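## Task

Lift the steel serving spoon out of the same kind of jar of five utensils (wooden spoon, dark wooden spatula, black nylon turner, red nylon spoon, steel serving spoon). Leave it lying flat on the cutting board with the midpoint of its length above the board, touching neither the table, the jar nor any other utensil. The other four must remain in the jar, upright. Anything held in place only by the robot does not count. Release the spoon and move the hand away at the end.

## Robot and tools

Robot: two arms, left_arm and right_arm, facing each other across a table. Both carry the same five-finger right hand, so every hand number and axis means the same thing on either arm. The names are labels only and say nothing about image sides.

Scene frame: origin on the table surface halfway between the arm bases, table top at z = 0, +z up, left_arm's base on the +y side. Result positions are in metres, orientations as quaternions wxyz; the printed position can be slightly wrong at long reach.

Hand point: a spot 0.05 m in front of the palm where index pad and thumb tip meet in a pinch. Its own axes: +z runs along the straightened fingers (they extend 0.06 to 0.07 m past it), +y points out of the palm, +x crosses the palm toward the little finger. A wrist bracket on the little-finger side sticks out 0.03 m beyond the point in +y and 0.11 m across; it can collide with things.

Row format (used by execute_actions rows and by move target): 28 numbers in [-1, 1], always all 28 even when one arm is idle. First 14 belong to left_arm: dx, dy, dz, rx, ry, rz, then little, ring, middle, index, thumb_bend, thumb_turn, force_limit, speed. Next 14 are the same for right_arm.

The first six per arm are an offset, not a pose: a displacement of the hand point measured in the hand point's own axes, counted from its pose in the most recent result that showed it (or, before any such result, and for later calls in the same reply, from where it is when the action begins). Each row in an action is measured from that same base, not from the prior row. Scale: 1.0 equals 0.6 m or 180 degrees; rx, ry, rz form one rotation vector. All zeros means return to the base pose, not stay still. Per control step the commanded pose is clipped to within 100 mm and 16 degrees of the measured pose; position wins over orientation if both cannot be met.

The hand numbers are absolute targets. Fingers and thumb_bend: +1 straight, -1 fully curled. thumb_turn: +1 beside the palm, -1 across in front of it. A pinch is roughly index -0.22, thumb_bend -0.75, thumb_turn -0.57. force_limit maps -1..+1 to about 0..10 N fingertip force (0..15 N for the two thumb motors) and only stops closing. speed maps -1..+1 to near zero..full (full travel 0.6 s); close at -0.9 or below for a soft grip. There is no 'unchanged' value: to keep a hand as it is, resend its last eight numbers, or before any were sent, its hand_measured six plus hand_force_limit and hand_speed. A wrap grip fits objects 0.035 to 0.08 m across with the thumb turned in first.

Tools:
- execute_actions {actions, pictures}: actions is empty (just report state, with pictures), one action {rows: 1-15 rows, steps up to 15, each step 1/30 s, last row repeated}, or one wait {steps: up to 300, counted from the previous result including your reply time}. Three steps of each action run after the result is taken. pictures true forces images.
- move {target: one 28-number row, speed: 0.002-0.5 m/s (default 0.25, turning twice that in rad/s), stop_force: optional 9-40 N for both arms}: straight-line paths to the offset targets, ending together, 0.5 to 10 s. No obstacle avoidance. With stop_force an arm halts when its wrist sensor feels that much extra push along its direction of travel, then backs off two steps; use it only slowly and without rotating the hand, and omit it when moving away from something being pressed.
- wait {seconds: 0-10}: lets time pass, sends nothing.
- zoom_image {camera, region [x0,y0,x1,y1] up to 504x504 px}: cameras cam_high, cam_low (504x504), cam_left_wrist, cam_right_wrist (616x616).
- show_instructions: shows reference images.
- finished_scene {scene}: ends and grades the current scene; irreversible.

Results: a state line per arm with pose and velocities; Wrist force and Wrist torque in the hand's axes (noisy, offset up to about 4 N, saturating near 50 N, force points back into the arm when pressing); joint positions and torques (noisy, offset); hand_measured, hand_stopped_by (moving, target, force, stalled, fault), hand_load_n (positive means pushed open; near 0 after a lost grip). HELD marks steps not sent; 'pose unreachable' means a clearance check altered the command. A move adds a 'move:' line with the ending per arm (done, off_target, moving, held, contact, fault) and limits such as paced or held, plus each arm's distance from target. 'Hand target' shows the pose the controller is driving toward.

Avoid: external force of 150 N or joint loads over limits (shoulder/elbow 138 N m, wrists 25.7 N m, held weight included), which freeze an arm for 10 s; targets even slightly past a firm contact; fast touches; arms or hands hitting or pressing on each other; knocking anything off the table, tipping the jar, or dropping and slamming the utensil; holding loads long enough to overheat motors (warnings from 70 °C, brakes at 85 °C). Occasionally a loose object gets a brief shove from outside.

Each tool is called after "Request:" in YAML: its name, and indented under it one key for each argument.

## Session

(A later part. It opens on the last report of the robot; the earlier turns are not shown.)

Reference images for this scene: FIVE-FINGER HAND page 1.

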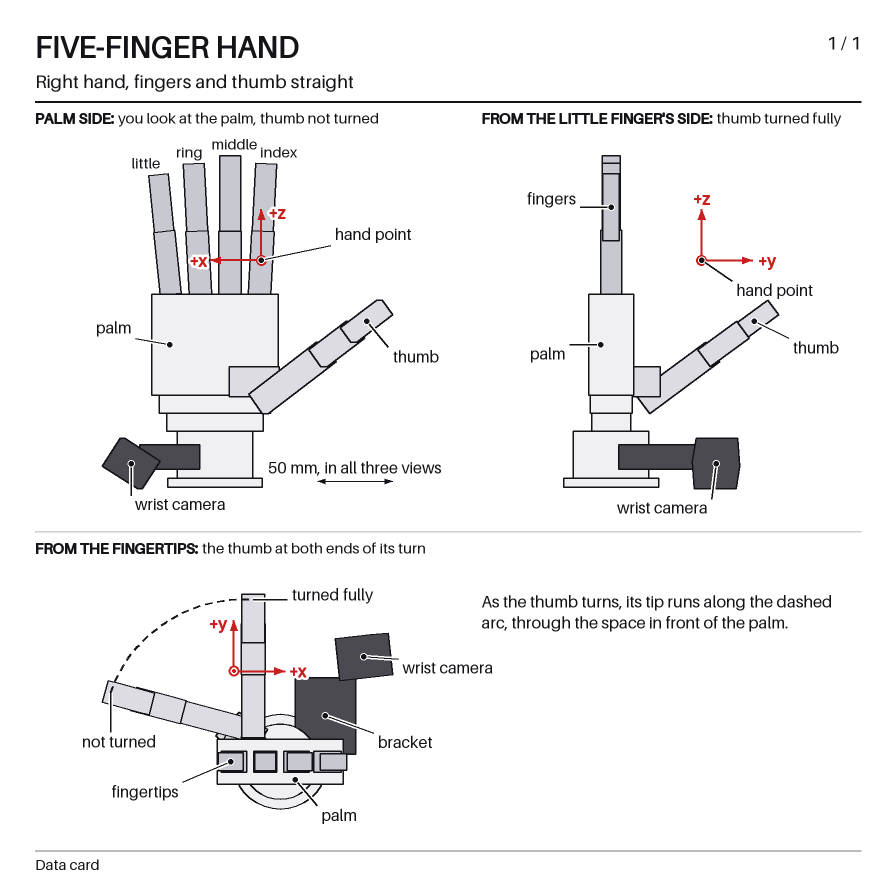

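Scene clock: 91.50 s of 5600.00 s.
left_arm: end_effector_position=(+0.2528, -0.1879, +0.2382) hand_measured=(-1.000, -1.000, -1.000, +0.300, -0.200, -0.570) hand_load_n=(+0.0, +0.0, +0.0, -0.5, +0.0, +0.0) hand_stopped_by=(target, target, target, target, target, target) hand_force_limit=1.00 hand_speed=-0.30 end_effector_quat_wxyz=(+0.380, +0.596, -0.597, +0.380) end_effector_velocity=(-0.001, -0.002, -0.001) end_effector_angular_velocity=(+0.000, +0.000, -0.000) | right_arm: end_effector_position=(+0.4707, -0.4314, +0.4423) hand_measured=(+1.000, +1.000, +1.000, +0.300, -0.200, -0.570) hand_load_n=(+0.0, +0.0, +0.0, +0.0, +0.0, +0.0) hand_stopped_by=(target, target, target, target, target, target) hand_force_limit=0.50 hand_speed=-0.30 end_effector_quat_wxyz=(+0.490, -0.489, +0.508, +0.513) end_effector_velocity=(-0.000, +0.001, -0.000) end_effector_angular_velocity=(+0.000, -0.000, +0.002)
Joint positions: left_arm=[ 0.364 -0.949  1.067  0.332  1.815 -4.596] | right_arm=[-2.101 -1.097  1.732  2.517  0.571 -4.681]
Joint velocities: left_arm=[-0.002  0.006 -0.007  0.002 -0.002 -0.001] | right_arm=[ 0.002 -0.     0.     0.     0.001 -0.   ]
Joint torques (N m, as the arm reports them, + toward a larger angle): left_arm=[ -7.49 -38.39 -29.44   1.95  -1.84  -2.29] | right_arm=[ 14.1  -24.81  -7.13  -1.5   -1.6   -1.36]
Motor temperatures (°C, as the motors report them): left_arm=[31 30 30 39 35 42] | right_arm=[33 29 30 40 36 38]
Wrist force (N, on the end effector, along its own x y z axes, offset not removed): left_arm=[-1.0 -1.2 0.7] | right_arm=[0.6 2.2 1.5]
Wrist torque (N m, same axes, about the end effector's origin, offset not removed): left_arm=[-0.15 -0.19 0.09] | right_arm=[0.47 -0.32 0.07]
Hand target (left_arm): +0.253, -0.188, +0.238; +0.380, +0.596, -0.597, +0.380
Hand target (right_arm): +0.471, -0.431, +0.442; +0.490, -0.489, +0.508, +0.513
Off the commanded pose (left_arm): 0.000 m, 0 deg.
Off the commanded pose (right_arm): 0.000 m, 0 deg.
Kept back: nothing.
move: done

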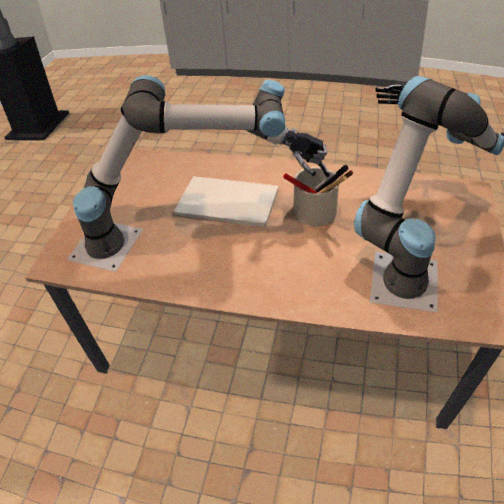

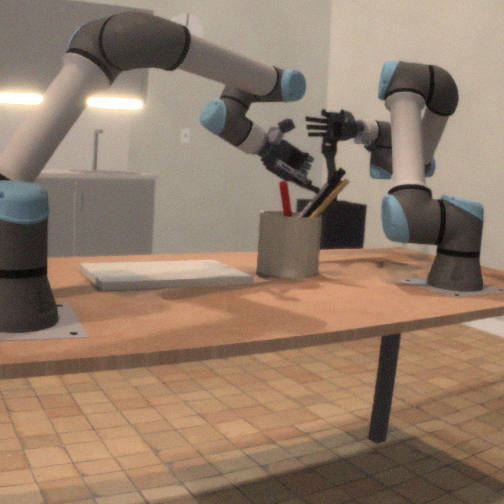

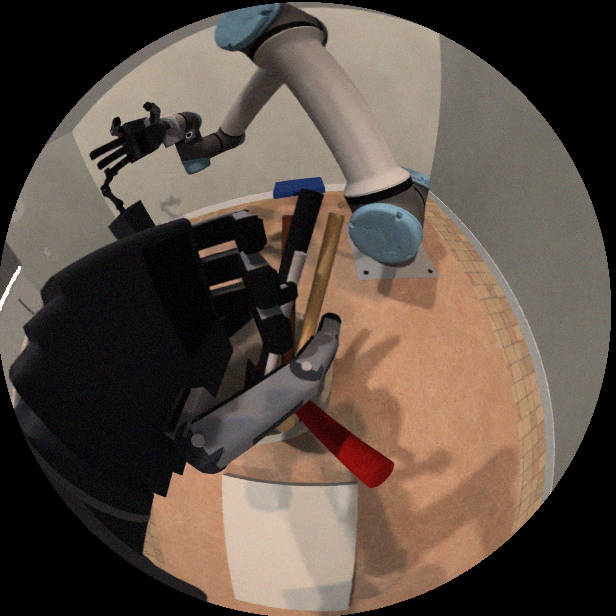

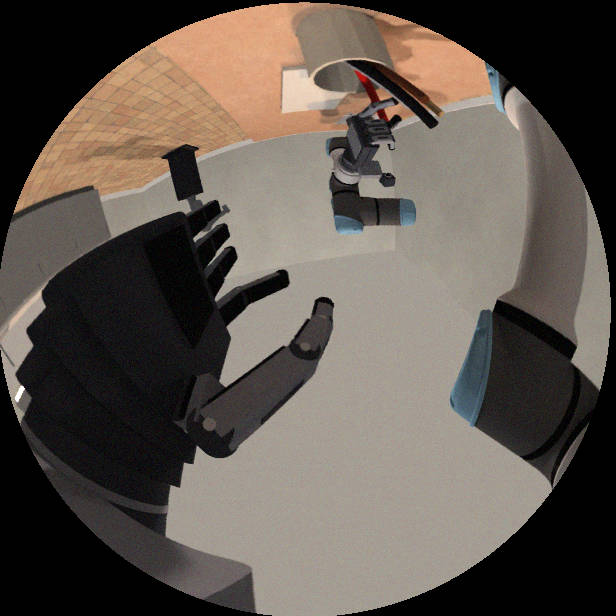

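Request:
move:
  target: [0.1,0,-0.05,0.5,0,0,-1,-1,-1,0.3,-0.2,-0.57,1,-0.3,0,0,0,0,0,0,1,1,1,0.3,-0.2,-0.57,0.5,-0.3]
  speed: 0.1

Request:
move:
  target: [0,0,0,0,0,0.11,-1,-1,-1,0.3,-0.2,-0.57,1,-0.3,0,0,0,0,0,0,1,1,1,0.3,-0.2,-0.57,0.5,-0.3]
  speed: 0.1

Request:
zoom_image:
  camera: "cam_high"
  region: [240,90,380,230]

Request:
zoom_image:
  camera: "cam_low"
  region: [220,90,380,250]

Scene clock: 102.00 s of 5600.00 s.
left_arm: end_effector_position=(+0.2527, -0.1858, +0.3051) hand_measured=(-1.000, -1.000, -1.000, +0.300, -0.200, -0.570) hand_load_n=(+0.0, +0.0, +0.0, +0.0, +0.0, +0.0) hand_stopped_by=(target, target, target, target, target, target) hand_force_limit=1.00 hand_speed=-0.30 end_effector_quat_wxyz=(+0.153, -0.689, +0.153, -0.691) end_effector_velocity=(+0.000, +0.001, +0.001) end_effector_angular_velocity=(-0.001, +0.028, +0.003) | right_arm: end_effector_position=(+0.4707, -0.4314, +0.4423) hand_measured=(+1.000, +1.000, +1.000, +0.300, -0.200, -0.570) hand_load_n=(+0.0, +0.0, +0.0, +0.0, +0.0, +0.0) hand_stopped_by=(target, target, target, target, target, target) hand_force_limit=0.50 hand_speed=-0.30 end_effector_quat_wxyz=(+0.490, -0.489, +0.508, +0.513) end_effector_velocity=(+0.001, -0.000, -0.000) end_effector_angular_velocity=(+0.000, +0.000, -0.002)
Joint positions: left_arm=[-0.13  -0.775  0.782  0.007 -0.224 -4.289] | right_arm=[-2.101 -1.097  1.732  2.517  0.571 -4.681]
Joint velocities: left_arm=[ 0.002 -0.042  0.054 -0.137 -0.     0.122] | right_arm=[-0.     0.     0.     0.    -0.002  0.   ]
Joint torques (N m, as the arm reports them, + toward a larger angle): left_arm=[  7.93 -66.47 -15.25  -2.32  -2.09   2.64] | right_arm=[ 14.29 -24.66  -6.75  -1.43  -1.84  -1.59]
Motor temperatures (°C, as the motors report them): left_arm=[31 30 30 39 35 42] | right_arm=[33 29 30 40 36 38]
Wrist force (N, on the end effector, along its own x y z axes, offset not removed): left_arm=[1.0 -0.8 0.7] | right_arm=[0.8 3.0 1.9]
Wrist torque (N m, same axes, about the end effector's origin, offset not removed): left_arm=[-0.09 -0.43 0.22] | right_arm=[0.50 -0.39 0.07]
Hand target (left_arm): +0.253, -0.186, +0.305; -0.153, +0.691, -0.153, +0.690
Hand target (right_arm): +0.471, -0.431, +0.442; +0.490, -0.489, +0.508, +0.513
Off the commanded pose (left_arm): 0.000 m, 0 deg.
Off the commanded pose (right_arm): 0.000 m, 0 deg.
Kept back: nothing.
move: done

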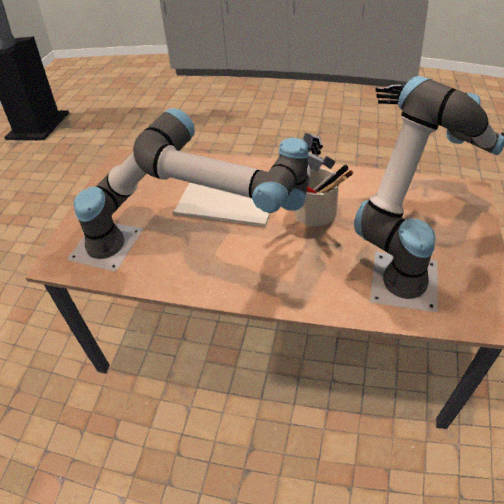

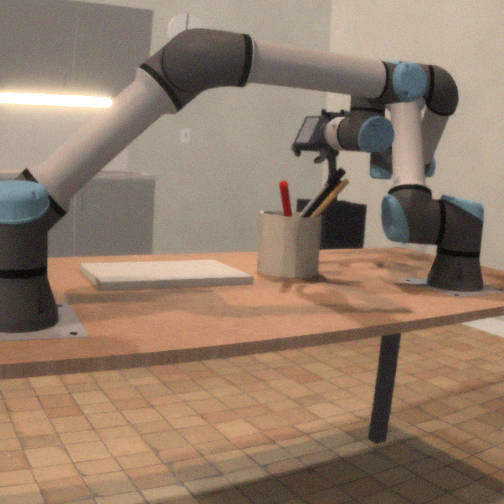

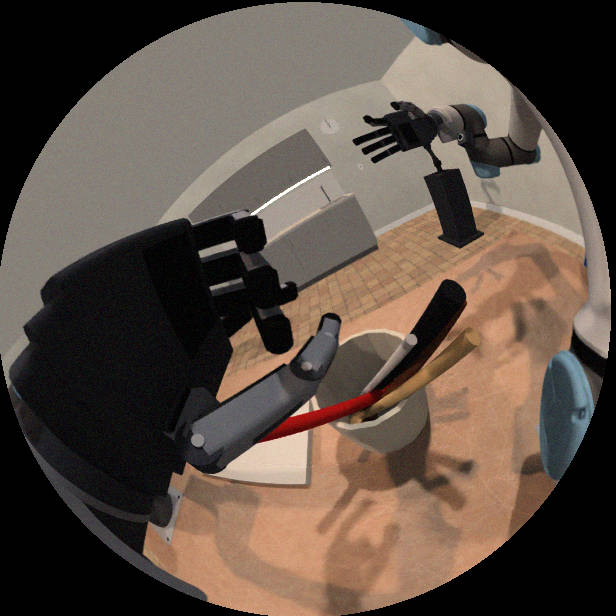

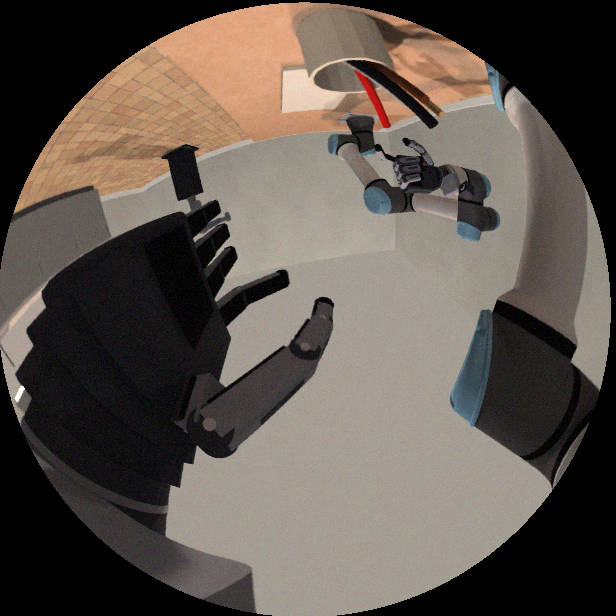

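Scene clock: 104.17 s of 5600.00 s.
left_arm: end_effector_position=(+0.2526, -0.1858, +0.3051) hand_measured=(-1.000, -1.000, -1.000, +0.300, -0.200, -0.570) hand_load_n=(+0.0, +0.0, +0.0, +0.0, +0.0, +0.0) hand_stopped_by=(target, target, target, target, target, target) hand_force_limit=1.00 hand_speed=-0.30 end_effector_quat_wxyz=(+0.269, -0.653, +0.269, -0.655) end_effector_velocity=(-0.001, +0.000, +0.001) end_effector_angular_velocity=(+0.014, +0.002, +0.002) | right_arm: end_effector_position=(+0.4707, -0.4314, +0.4423) hand_measured=(+1.000, +1.000, +1.000, +0.300, -0.200, -0.570) hand_load_n=(+0.0, +0.0, +0.0, +0.0, +0.0, +0.0) hand_stopped_by=(target, target, target, target, target, target) hand_force_limit=0.50 hand_speed=-0.30 end_effector_quat_wxyz=(+0.490, -0.489, +0.508, +0.513) end_effector_velocity=(-0.000, -0.000, -0.000) end_effector_angular_velocity=(+0.000, -0.002, -0.000)
Joint positions: left_arm=[-0.124 -0.697  0.614  0.099 -0.217 -3.947] | right_arm=[-2.101 -1.097  1.732  2.517  0.571 -4.681]
Joint velocities: left_arm=[-0.     0.002 -0.008 -0.002 -0.002  0.022] | right_arm=[-0.     0.     0.    -0.     0.    -0.002]
Joint torques (N m, as the arm reports them, + toward a larger angle): left_arm=[  7.   -45.26 -29.09   1.29  -2.09   2.23] | right_arm=[ 13.98 -23.71  -6.42  -1.67  -1.75  -1.75]
Motor temperatures (°C, as the motors report them): left_arm=[31 30 30 39 35 42] | right_arm=[33 29 30 40 36 38]
Wrist force (N, on the end effector, along its own x y z axes, offset not removed): left_arm=[0.6 -2.0 0.1] | right_arm=[2.1 2.3 3.2]
Wrist torque (N m, same axes, about the end effector's origin, offset not removed): left_arm=[-0.20 -0.31 0.13] | right_arm=[0.29 -0.54 0.12]
Hand target (left_arm): +0.253, -0.186, +0.305; -0.270, +0.653, -0.269, +0.655
Hand target (right_arm): +0.471, -0.431, +0.442; +0.490, -0.489, +0.508, +0.513
Off the commanded pose (left_arm): 0.000 m, 0 deg.
Off the commanded pose (right_arm): 0.000 m, 0 deg.
Kept back: nothing.
move: done

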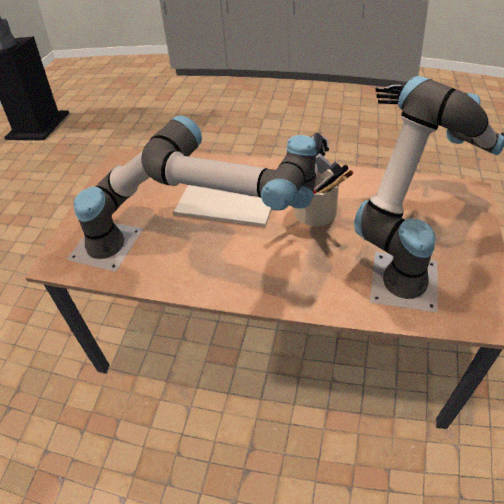

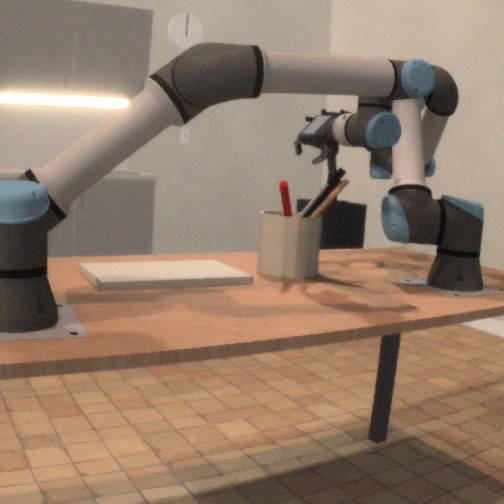

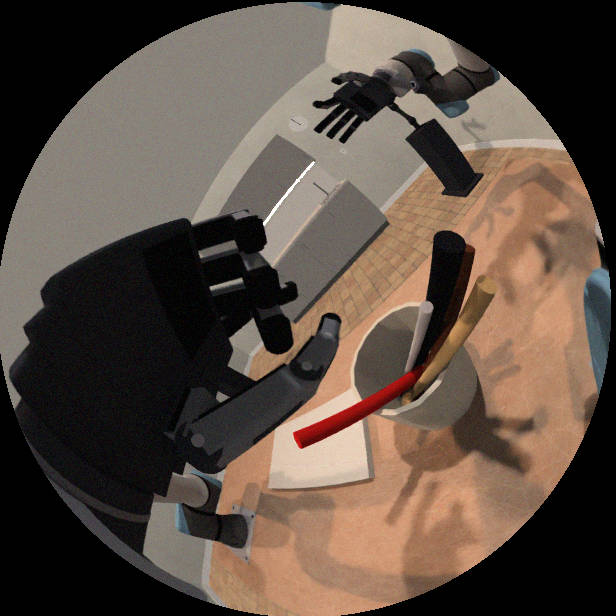

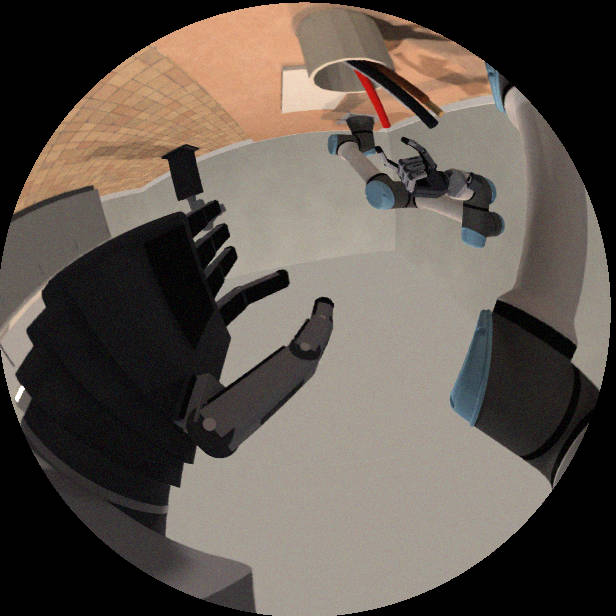

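Region (240, 90, 380, 230) of cam_high's 504x504 image, scaled by 3.600, with more detail than that image has.

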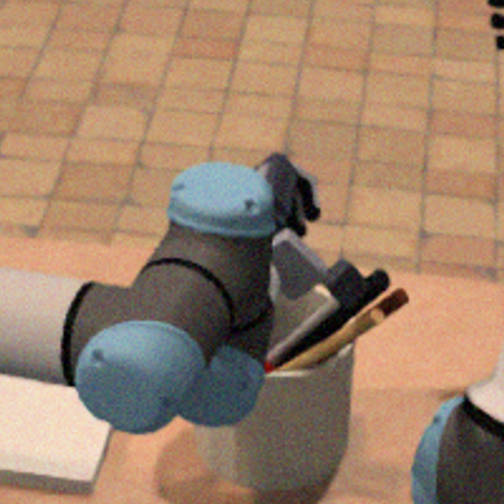

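Region (220, 90, 380, 250) of cam_low's 504x504 image, scaled by 3.150, with more detail than that image has.

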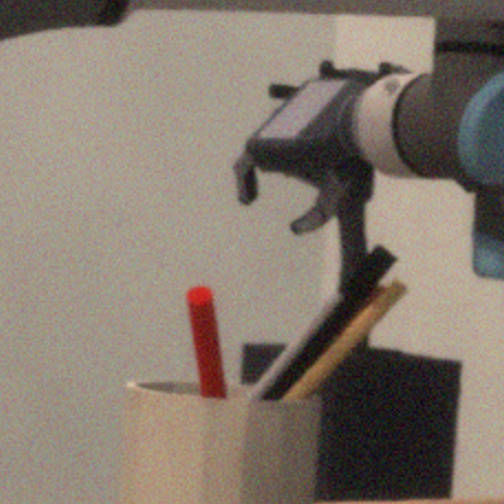

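Request:
move:
  target: [-0.07,0.09,0.02,0,0,0,-1,-1,-1,0.3,-0.2,-0.57,1,-0.3,0,0,0,0,0,0,1,1,1,0.3,-0.2,-0.57,0.5,-0.3]
  speed: 0.04
  stop_force: 9

Request:
zoom_image:
  camera: "cam_low"
  region: [220,90,380,250]

Request:
zoom_image:
  camera: "cam_high"
  region: [240,90,380,230]

Scene clock: 106.57 s of 5600.00 s.
left_arm: end_effector_position=(+0.2648, -0.1946, +0.2377) hand_measured=(-1.000, -1.000, -1.000, +0.300, -0.200, -0.570) hand_load_n=(+0.0, +0.0, +0.0, +0.0, +0.0, +0.0) hand_stopped_by=(target, target, target, target, target, target) hand_force_limit=1.00 hand_speed=-0.30 end_effector_quat_wxyz=(+0.269, -0.653, +0.269, -0.655) end_effector_velocity=(-0.001, -0.001, -0.004) end_effector_angular_velocity=(-0.001, +0.001, -0.002) | right_arm: end_effector_position=(+0.4707, -0.4314, +0.4423) hand_measured=(+1.000, +1.000, +1.000, +0.300, -0.200, -0.570) hand_load_n=(+0.0, +0.0, +0.0, +0.0, +0.0, +0.0) hand_stopped_by=(target, target, target, target, target, target) hand_force_limit=0.50 hand_speed=-0.30 end_effector_quat_wxyz=(+0.490, -0.489, +0.508, +0.513) end_effector_velocity=(+0.000, +0.000, -0.000) end_effector_angular_velocity=(+0.000, +0.001, +0.000)
Joint positions: left_arm=[-0.105 -0.666  0.729 -0.045 -0.198 -3.949] | right_arm=[-2.101 -1.097  1.732  2.517  0.571 -4.681]
Joint velocities: left_arm=[-0.001  0.001  0.006 -0.012  0.002  0.004] | right_arm=[ 0.     0.001 -0.     0.     0.     0.001]
Joint torques (N m, as the arm reports them, + toward a larger angle): left_arm=[  6.44 -48.01 -13.08  -2.17   2.16   2.47] | right_arm=[ 13.76 -23.27  -6.94  -1.49  -1.61  -1.55]
Motor temperatures (°C, as the motors report them): left_arm=[31 30 30 39 35 42] | right_arm=[33 29 30 40 36 38]
Wrist force (N, on the end effector, along its own x y z axes, offset not removed): left_arm=[0.3 -0.1 0.9] | right_arm=[0.4 2.6 3.0]
Wrist torque (N m, same axes, about the end effector's origin, offset not removed): left_arm=[0.01 -0.34 0.17] | right_arm=[0.40 -0.30 0.06]
Hand target (left_arm): +0.265, -0.195, +0.237; -0.269, +0.653, -0.269, +0.655
Hand target (right_arm): +0.471, -0.431, +0.442; +0.490, -0.489, +0.508, +0.513
Off the commanded pose (left_arm): 0.000 m, 0 deg.
Off the commanded pose (right_arm): 0.000 m, 0 deg.
Kept back: nothing.
move: done

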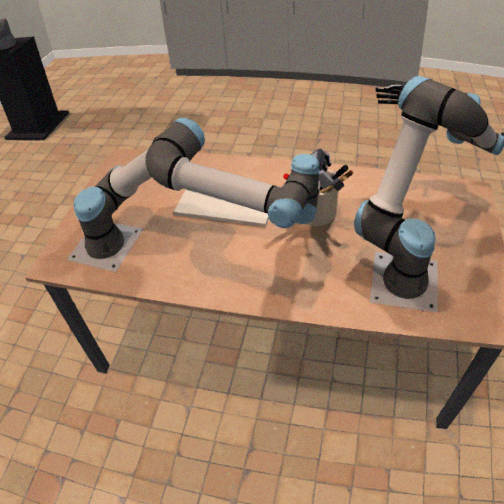

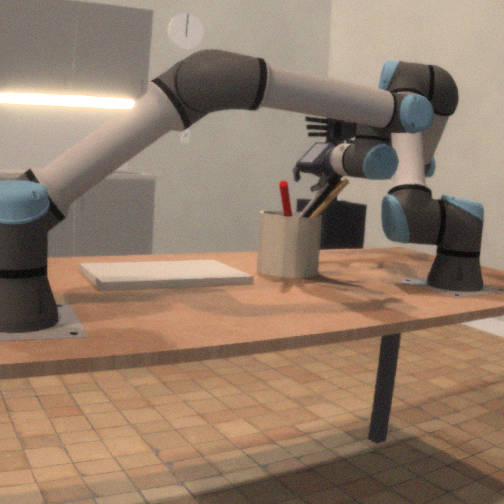

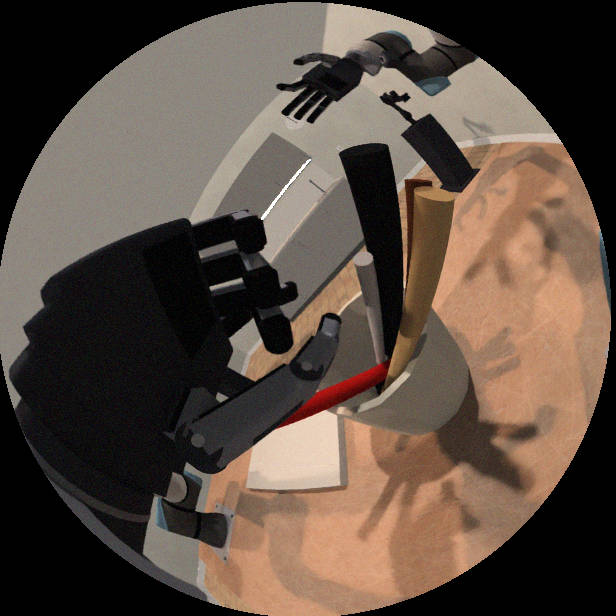

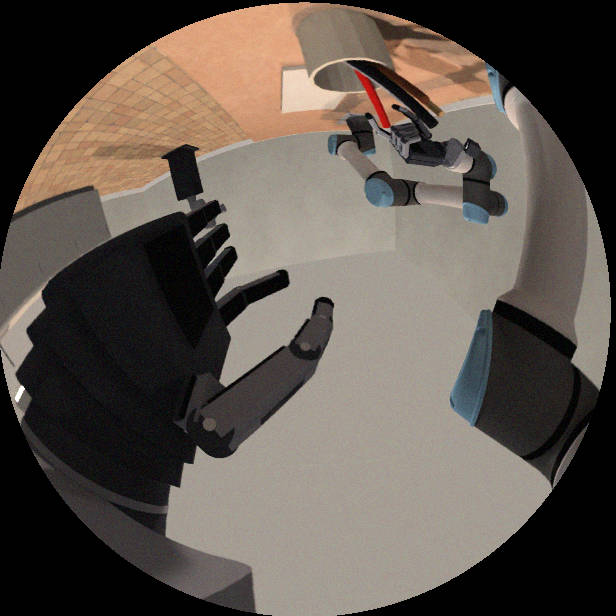

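Region (220, 90, 380, 250) of cam_low's 504x504 image, scaled by 3.150, with more detail than that image has.

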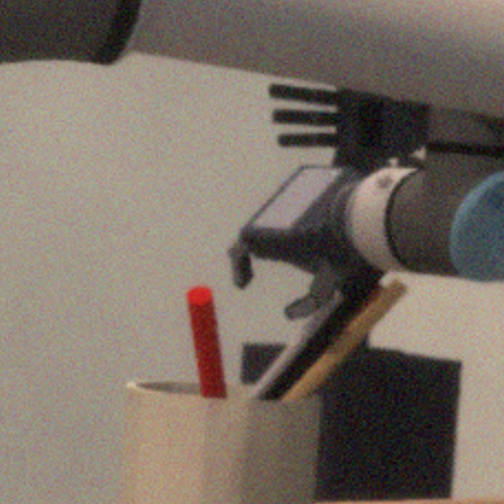

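Region (240, 90, 380, 230) of cam_high's 504x504 image, scaled by 3.600, with more detail than that image has.

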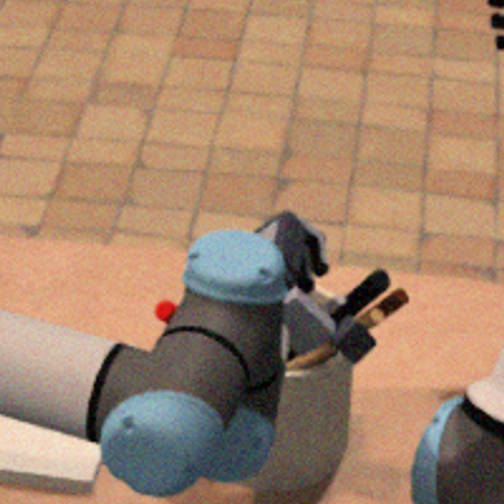

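Request:
move:
  target: [-0.02,0.035,0,0,0,0,-1,-1,-1,0.3,-0.2,-0.57,1,-0.3,0,0,0,0,0,0,1,1,1,0.3,-0.2,-0.57,0.5,-0.3]
  speed: 0.02
  stop_force: 9

Request:
zoom_image:
  camera: "cam_left_wrist"
  region: [200,150,480,430]

Request:
zoom_image:
  camera: "cam_right_wrist"
  region: [320,50,480,210]

Scene clock: 108.33 s of 5600.00 s.
left_arm: end_effector_position=(+0.2649, -0.2010, +0.2147) hand_measured=(-1.000, -1.000, -1.000, +0.300, -0.200, -0.570) hand_load_n=(+0.0, +0.0, +0.0, +0.0, +0.0, +0.0) hand_stopped_by=(target, target, target, target, target, target) hand_force_limit=1.00 hand_speed=-0.30 end_effector_quat_wxyz=(+0.269, -0.653, +0.269, -0.655) end_effector_velocity=(-0.001, -0.001, -0.002) end_effector_angular_velocity=(-0.001, +0.000, -0.000) | right_arm: end_effector_position=(+0.4707, -0.4314, +0.4423) hand_measured=(+1.000, +1.000, +1.000, +0.300, -0.200, -0.570) hand_load_n=(+0.0, +0.0, +0.0, +0.0, +0.0, +0.0) hand_stopped_by=(target, target, target, target, target, target) hand_force_limit=0.50 hand_speed=-0.30 end_effector_quat_wxyz=(+0.490, -0.489, +0.508, +0.513) end_effector_velocity=(-0.000, -0.000, -0.000) end_effector_angular_velocity=(+0.000, +0.001, +0.001)
Joint positions: left_arm=[-0.103 -0.637  0.733 -0.078 -0.196 -3.95 ] | right_arm=[-2.101 -1.097  1.732  2.517  0.571 -4.681]
Joint velocities: left_arm=[-0.001  0.003  0.    -0.005 -0.     0.002] | right_arm=[-0.     0.001 -0.     0.     0.001  0.001]
Joint torques (N m, as the arm reports them, + toward a larger angle): left_arm=[  6.96 -48.44 -15.75  -2.21   2.35   0.76] | right_arm=[ 13.   -24.55  -6.14  -1.57  -1.64  -1.61]
Motor temperatures (°C, as the motors report them): left_arm=[31 30 30 39 35 42] | right_arm=[33 29 30 40 36 38]
Wrist force (N, on the end effector, along its own x y z axes, offset not removed): left_arm=[-1.4 -1.4 2.1] | right_arm=[0.3 0.9 2.2]
Wrist torque (N m, same axes, about the end effector's origin, offset not removed): left_arm=[-0.21 -0.02 -0.01] | right_arm=[0.16 -0.25 -0.03]
Hand target (left_arm): +0.265, -0.201, +0.214; -0.269, +0.653, -0.269, +0.655
Hand target (right_arm): +0.471, -0.431, +0.442; +0.490, -0.489, +0.508, +0.513
Off the commanded pose (left_arm): 0.000 m, 0 deg.
Off the commanded pose (right_arm): 0.000 m, 0 deg.
Kept back: nothing.
move: done

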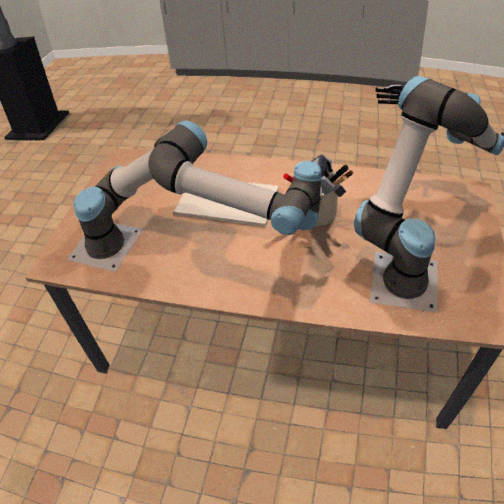

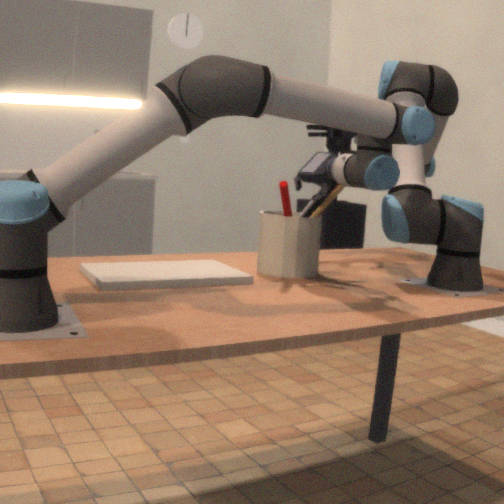

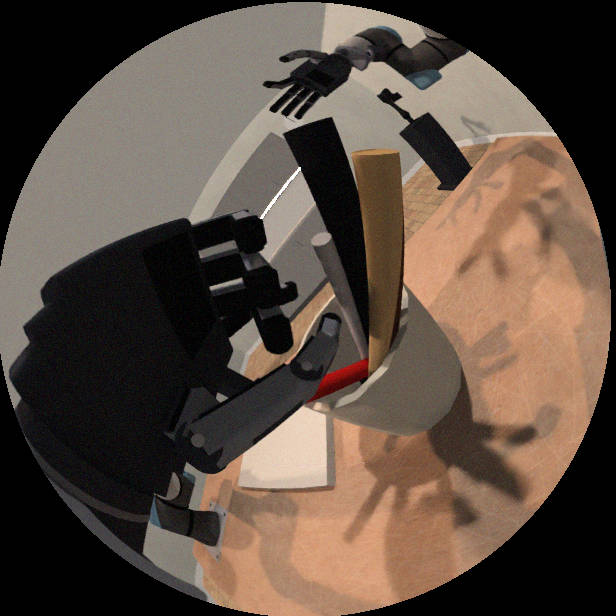

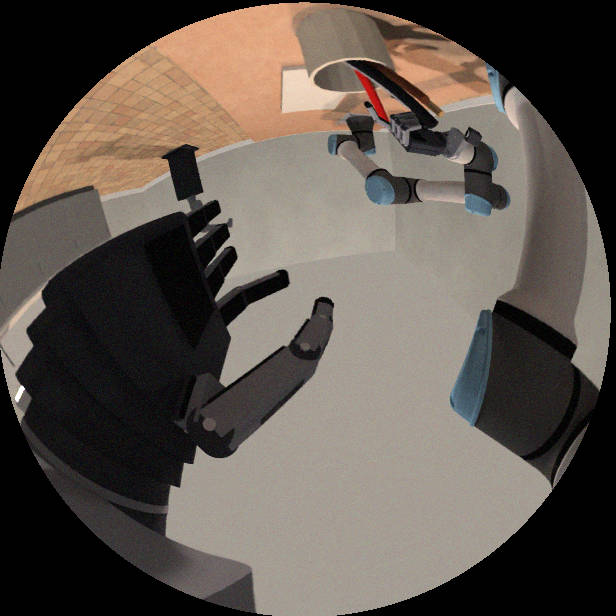

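Region (200, 150, 480, 430) of cam_left_wrist's 616x616 image, scaled by 1.800, with more detail than that image has.

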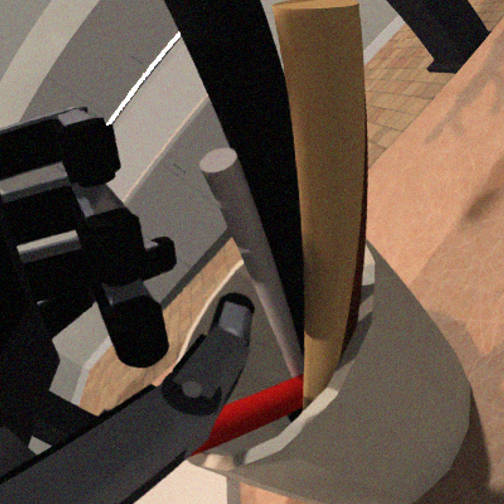

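Region (320, 50, 480, 210) of cam_right_wrist's 616x616 image, scaled by 3.150, with more detail than that image has.

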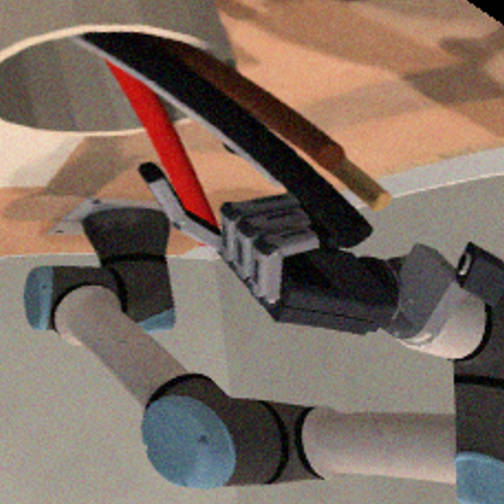

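Request:
move:
  target: [0,0.025,0,0,0,0,-1,-1,-1,0.3,-0.2,-0.57,1,-0.3,0,0,0,0,0,0,1,1,1,0.3,-0.2,-0.57,0.5,-0.3]
  speed: 0.015
  stop_force: 9

Request:
zoom_image:
  camera: "cam_left_wrist"
  region: [180,130,460,410]

Scene clock: 109.83 s of 5600.00 s.
left_arm: end_effector_position=(+0.2649, -0.2114, +0.2044) hand_measured=(-1.000, -1.000, -1.000, +0.300, -0.200, -0.570) hand_load_n=(+0.0, +0.0, +0.0, +0.0, +0.0, +0.0) hand_stopped_by=(target, target, target, target, target, target) hand_force_limit=1.00 hand_speed=-0.30 end_effector_quat_wxyz=(+0.269, -0.653, +0.269, -0.655) end_effector_velocity=(+0.001, -0.002, -0.003) end_effector_angular_velocity=(+0.000, -0.001, +0.002) | right_arm: end_effector_position=(+0.4707, -0.4314, +0.4423) hand_measured=(+1.000, +1.000, +1.000, +0.300, -0.200, -0.570) hand_load_n=(+0.0, +0.0, +0.0, +0.0, +0.0, +0.0) hand_stopped_by=(target, target, target, target, target, target) hand_force_limit=0.50 hand_speed=-0.30 end_effector_quat_wxyz=(+0.490, -0.489, +0.508, +0.513) end_effector_velocity=(+0.000, +0.000, +0.000) end_effector_angular_velocity=(-0.000, +0.001, -0.000)
Joint positions: left_arm=[-0.1   -0.596  0.681 -0.068 -0.193 -3.949] | right_arm=[-2.101 -1.097  1.732  2.517  0.571 -4.681]
Joint velocities: left_arm=[ 0.002  0.012 -0.013  0.008 -0.    -0.005] | right_arm=[ 0.     0.    -0.    -0.    -0.001  0.001]
Joint torques (N m, as the arm reports them, + toward a larger angle): left_arm=[  7.23 -47.16 -31.02   2.45   2.3   -2.3 ] | right_arm=[ 13.95 -23.96  -6.7   -1.65  -1.84  -1.62]
Motor temperatures (°C, as the motors report them): left_arm=[31 30 30 39 35 42] | right_arm=[33 29 30 40 36 38]
Wrist force (N, on the end effector, along its own x y z axes, offset not removed): left_arm=[0.1 -0.7 1.7] | right_arm=[2.4 2.4 2.6]
Wrist torque (N m, same axes, about the end effector's origin, offset not removed): left_arm=[-0.13 -0.32 0.11] | right_arm=[0.27 -0.55 0.17]
Hand target (left_arm): +0.265, -0.212, +0.204; -0.269, +0.653, -0.269, +0.655
Hand target (right_arm): +0.471, -0.431, +0.442; +0.490, -0.489, +0.508, +0.513
Off the commanded pose (left_arm): 0.000 m, 0 deg.
Off the commanded pose (right_arm): 0.000 m, 0 deg.
Kept back: nothing.
move: done

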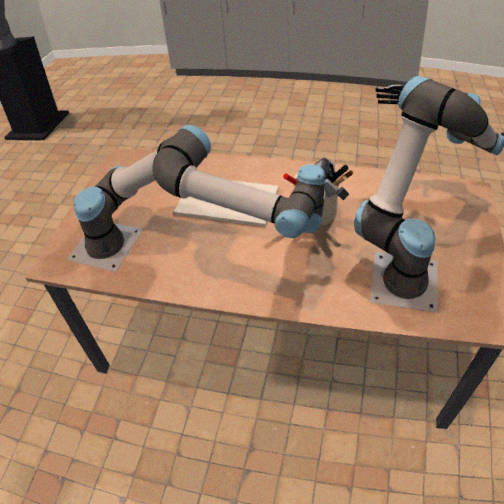

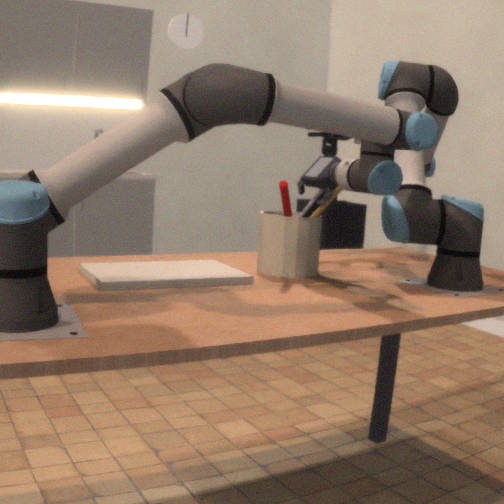

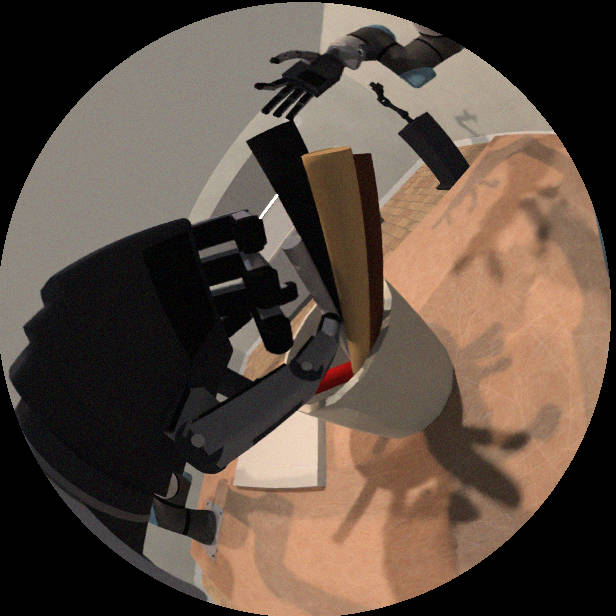

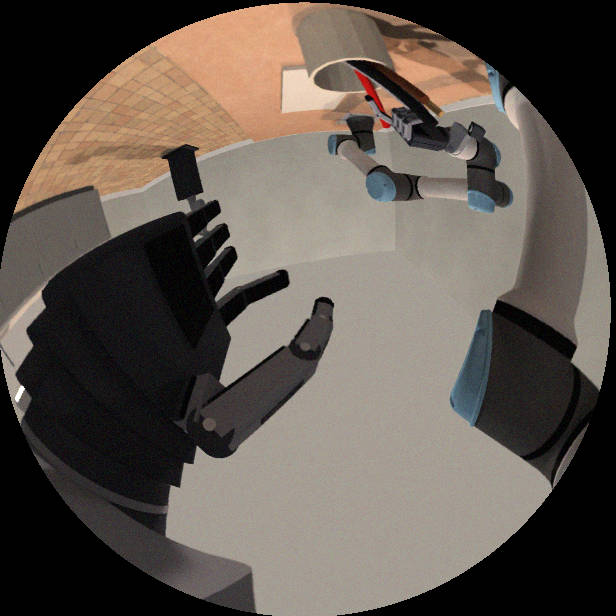

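Region (180, 130, 460, 410) of cam_left_wrist's 616x616 image, scaled by 1.800, with more detail than that image has.

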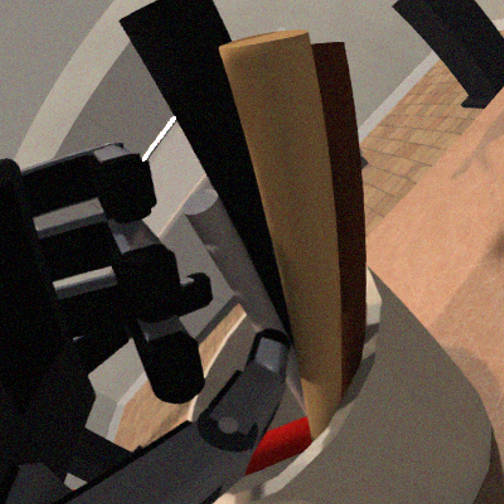

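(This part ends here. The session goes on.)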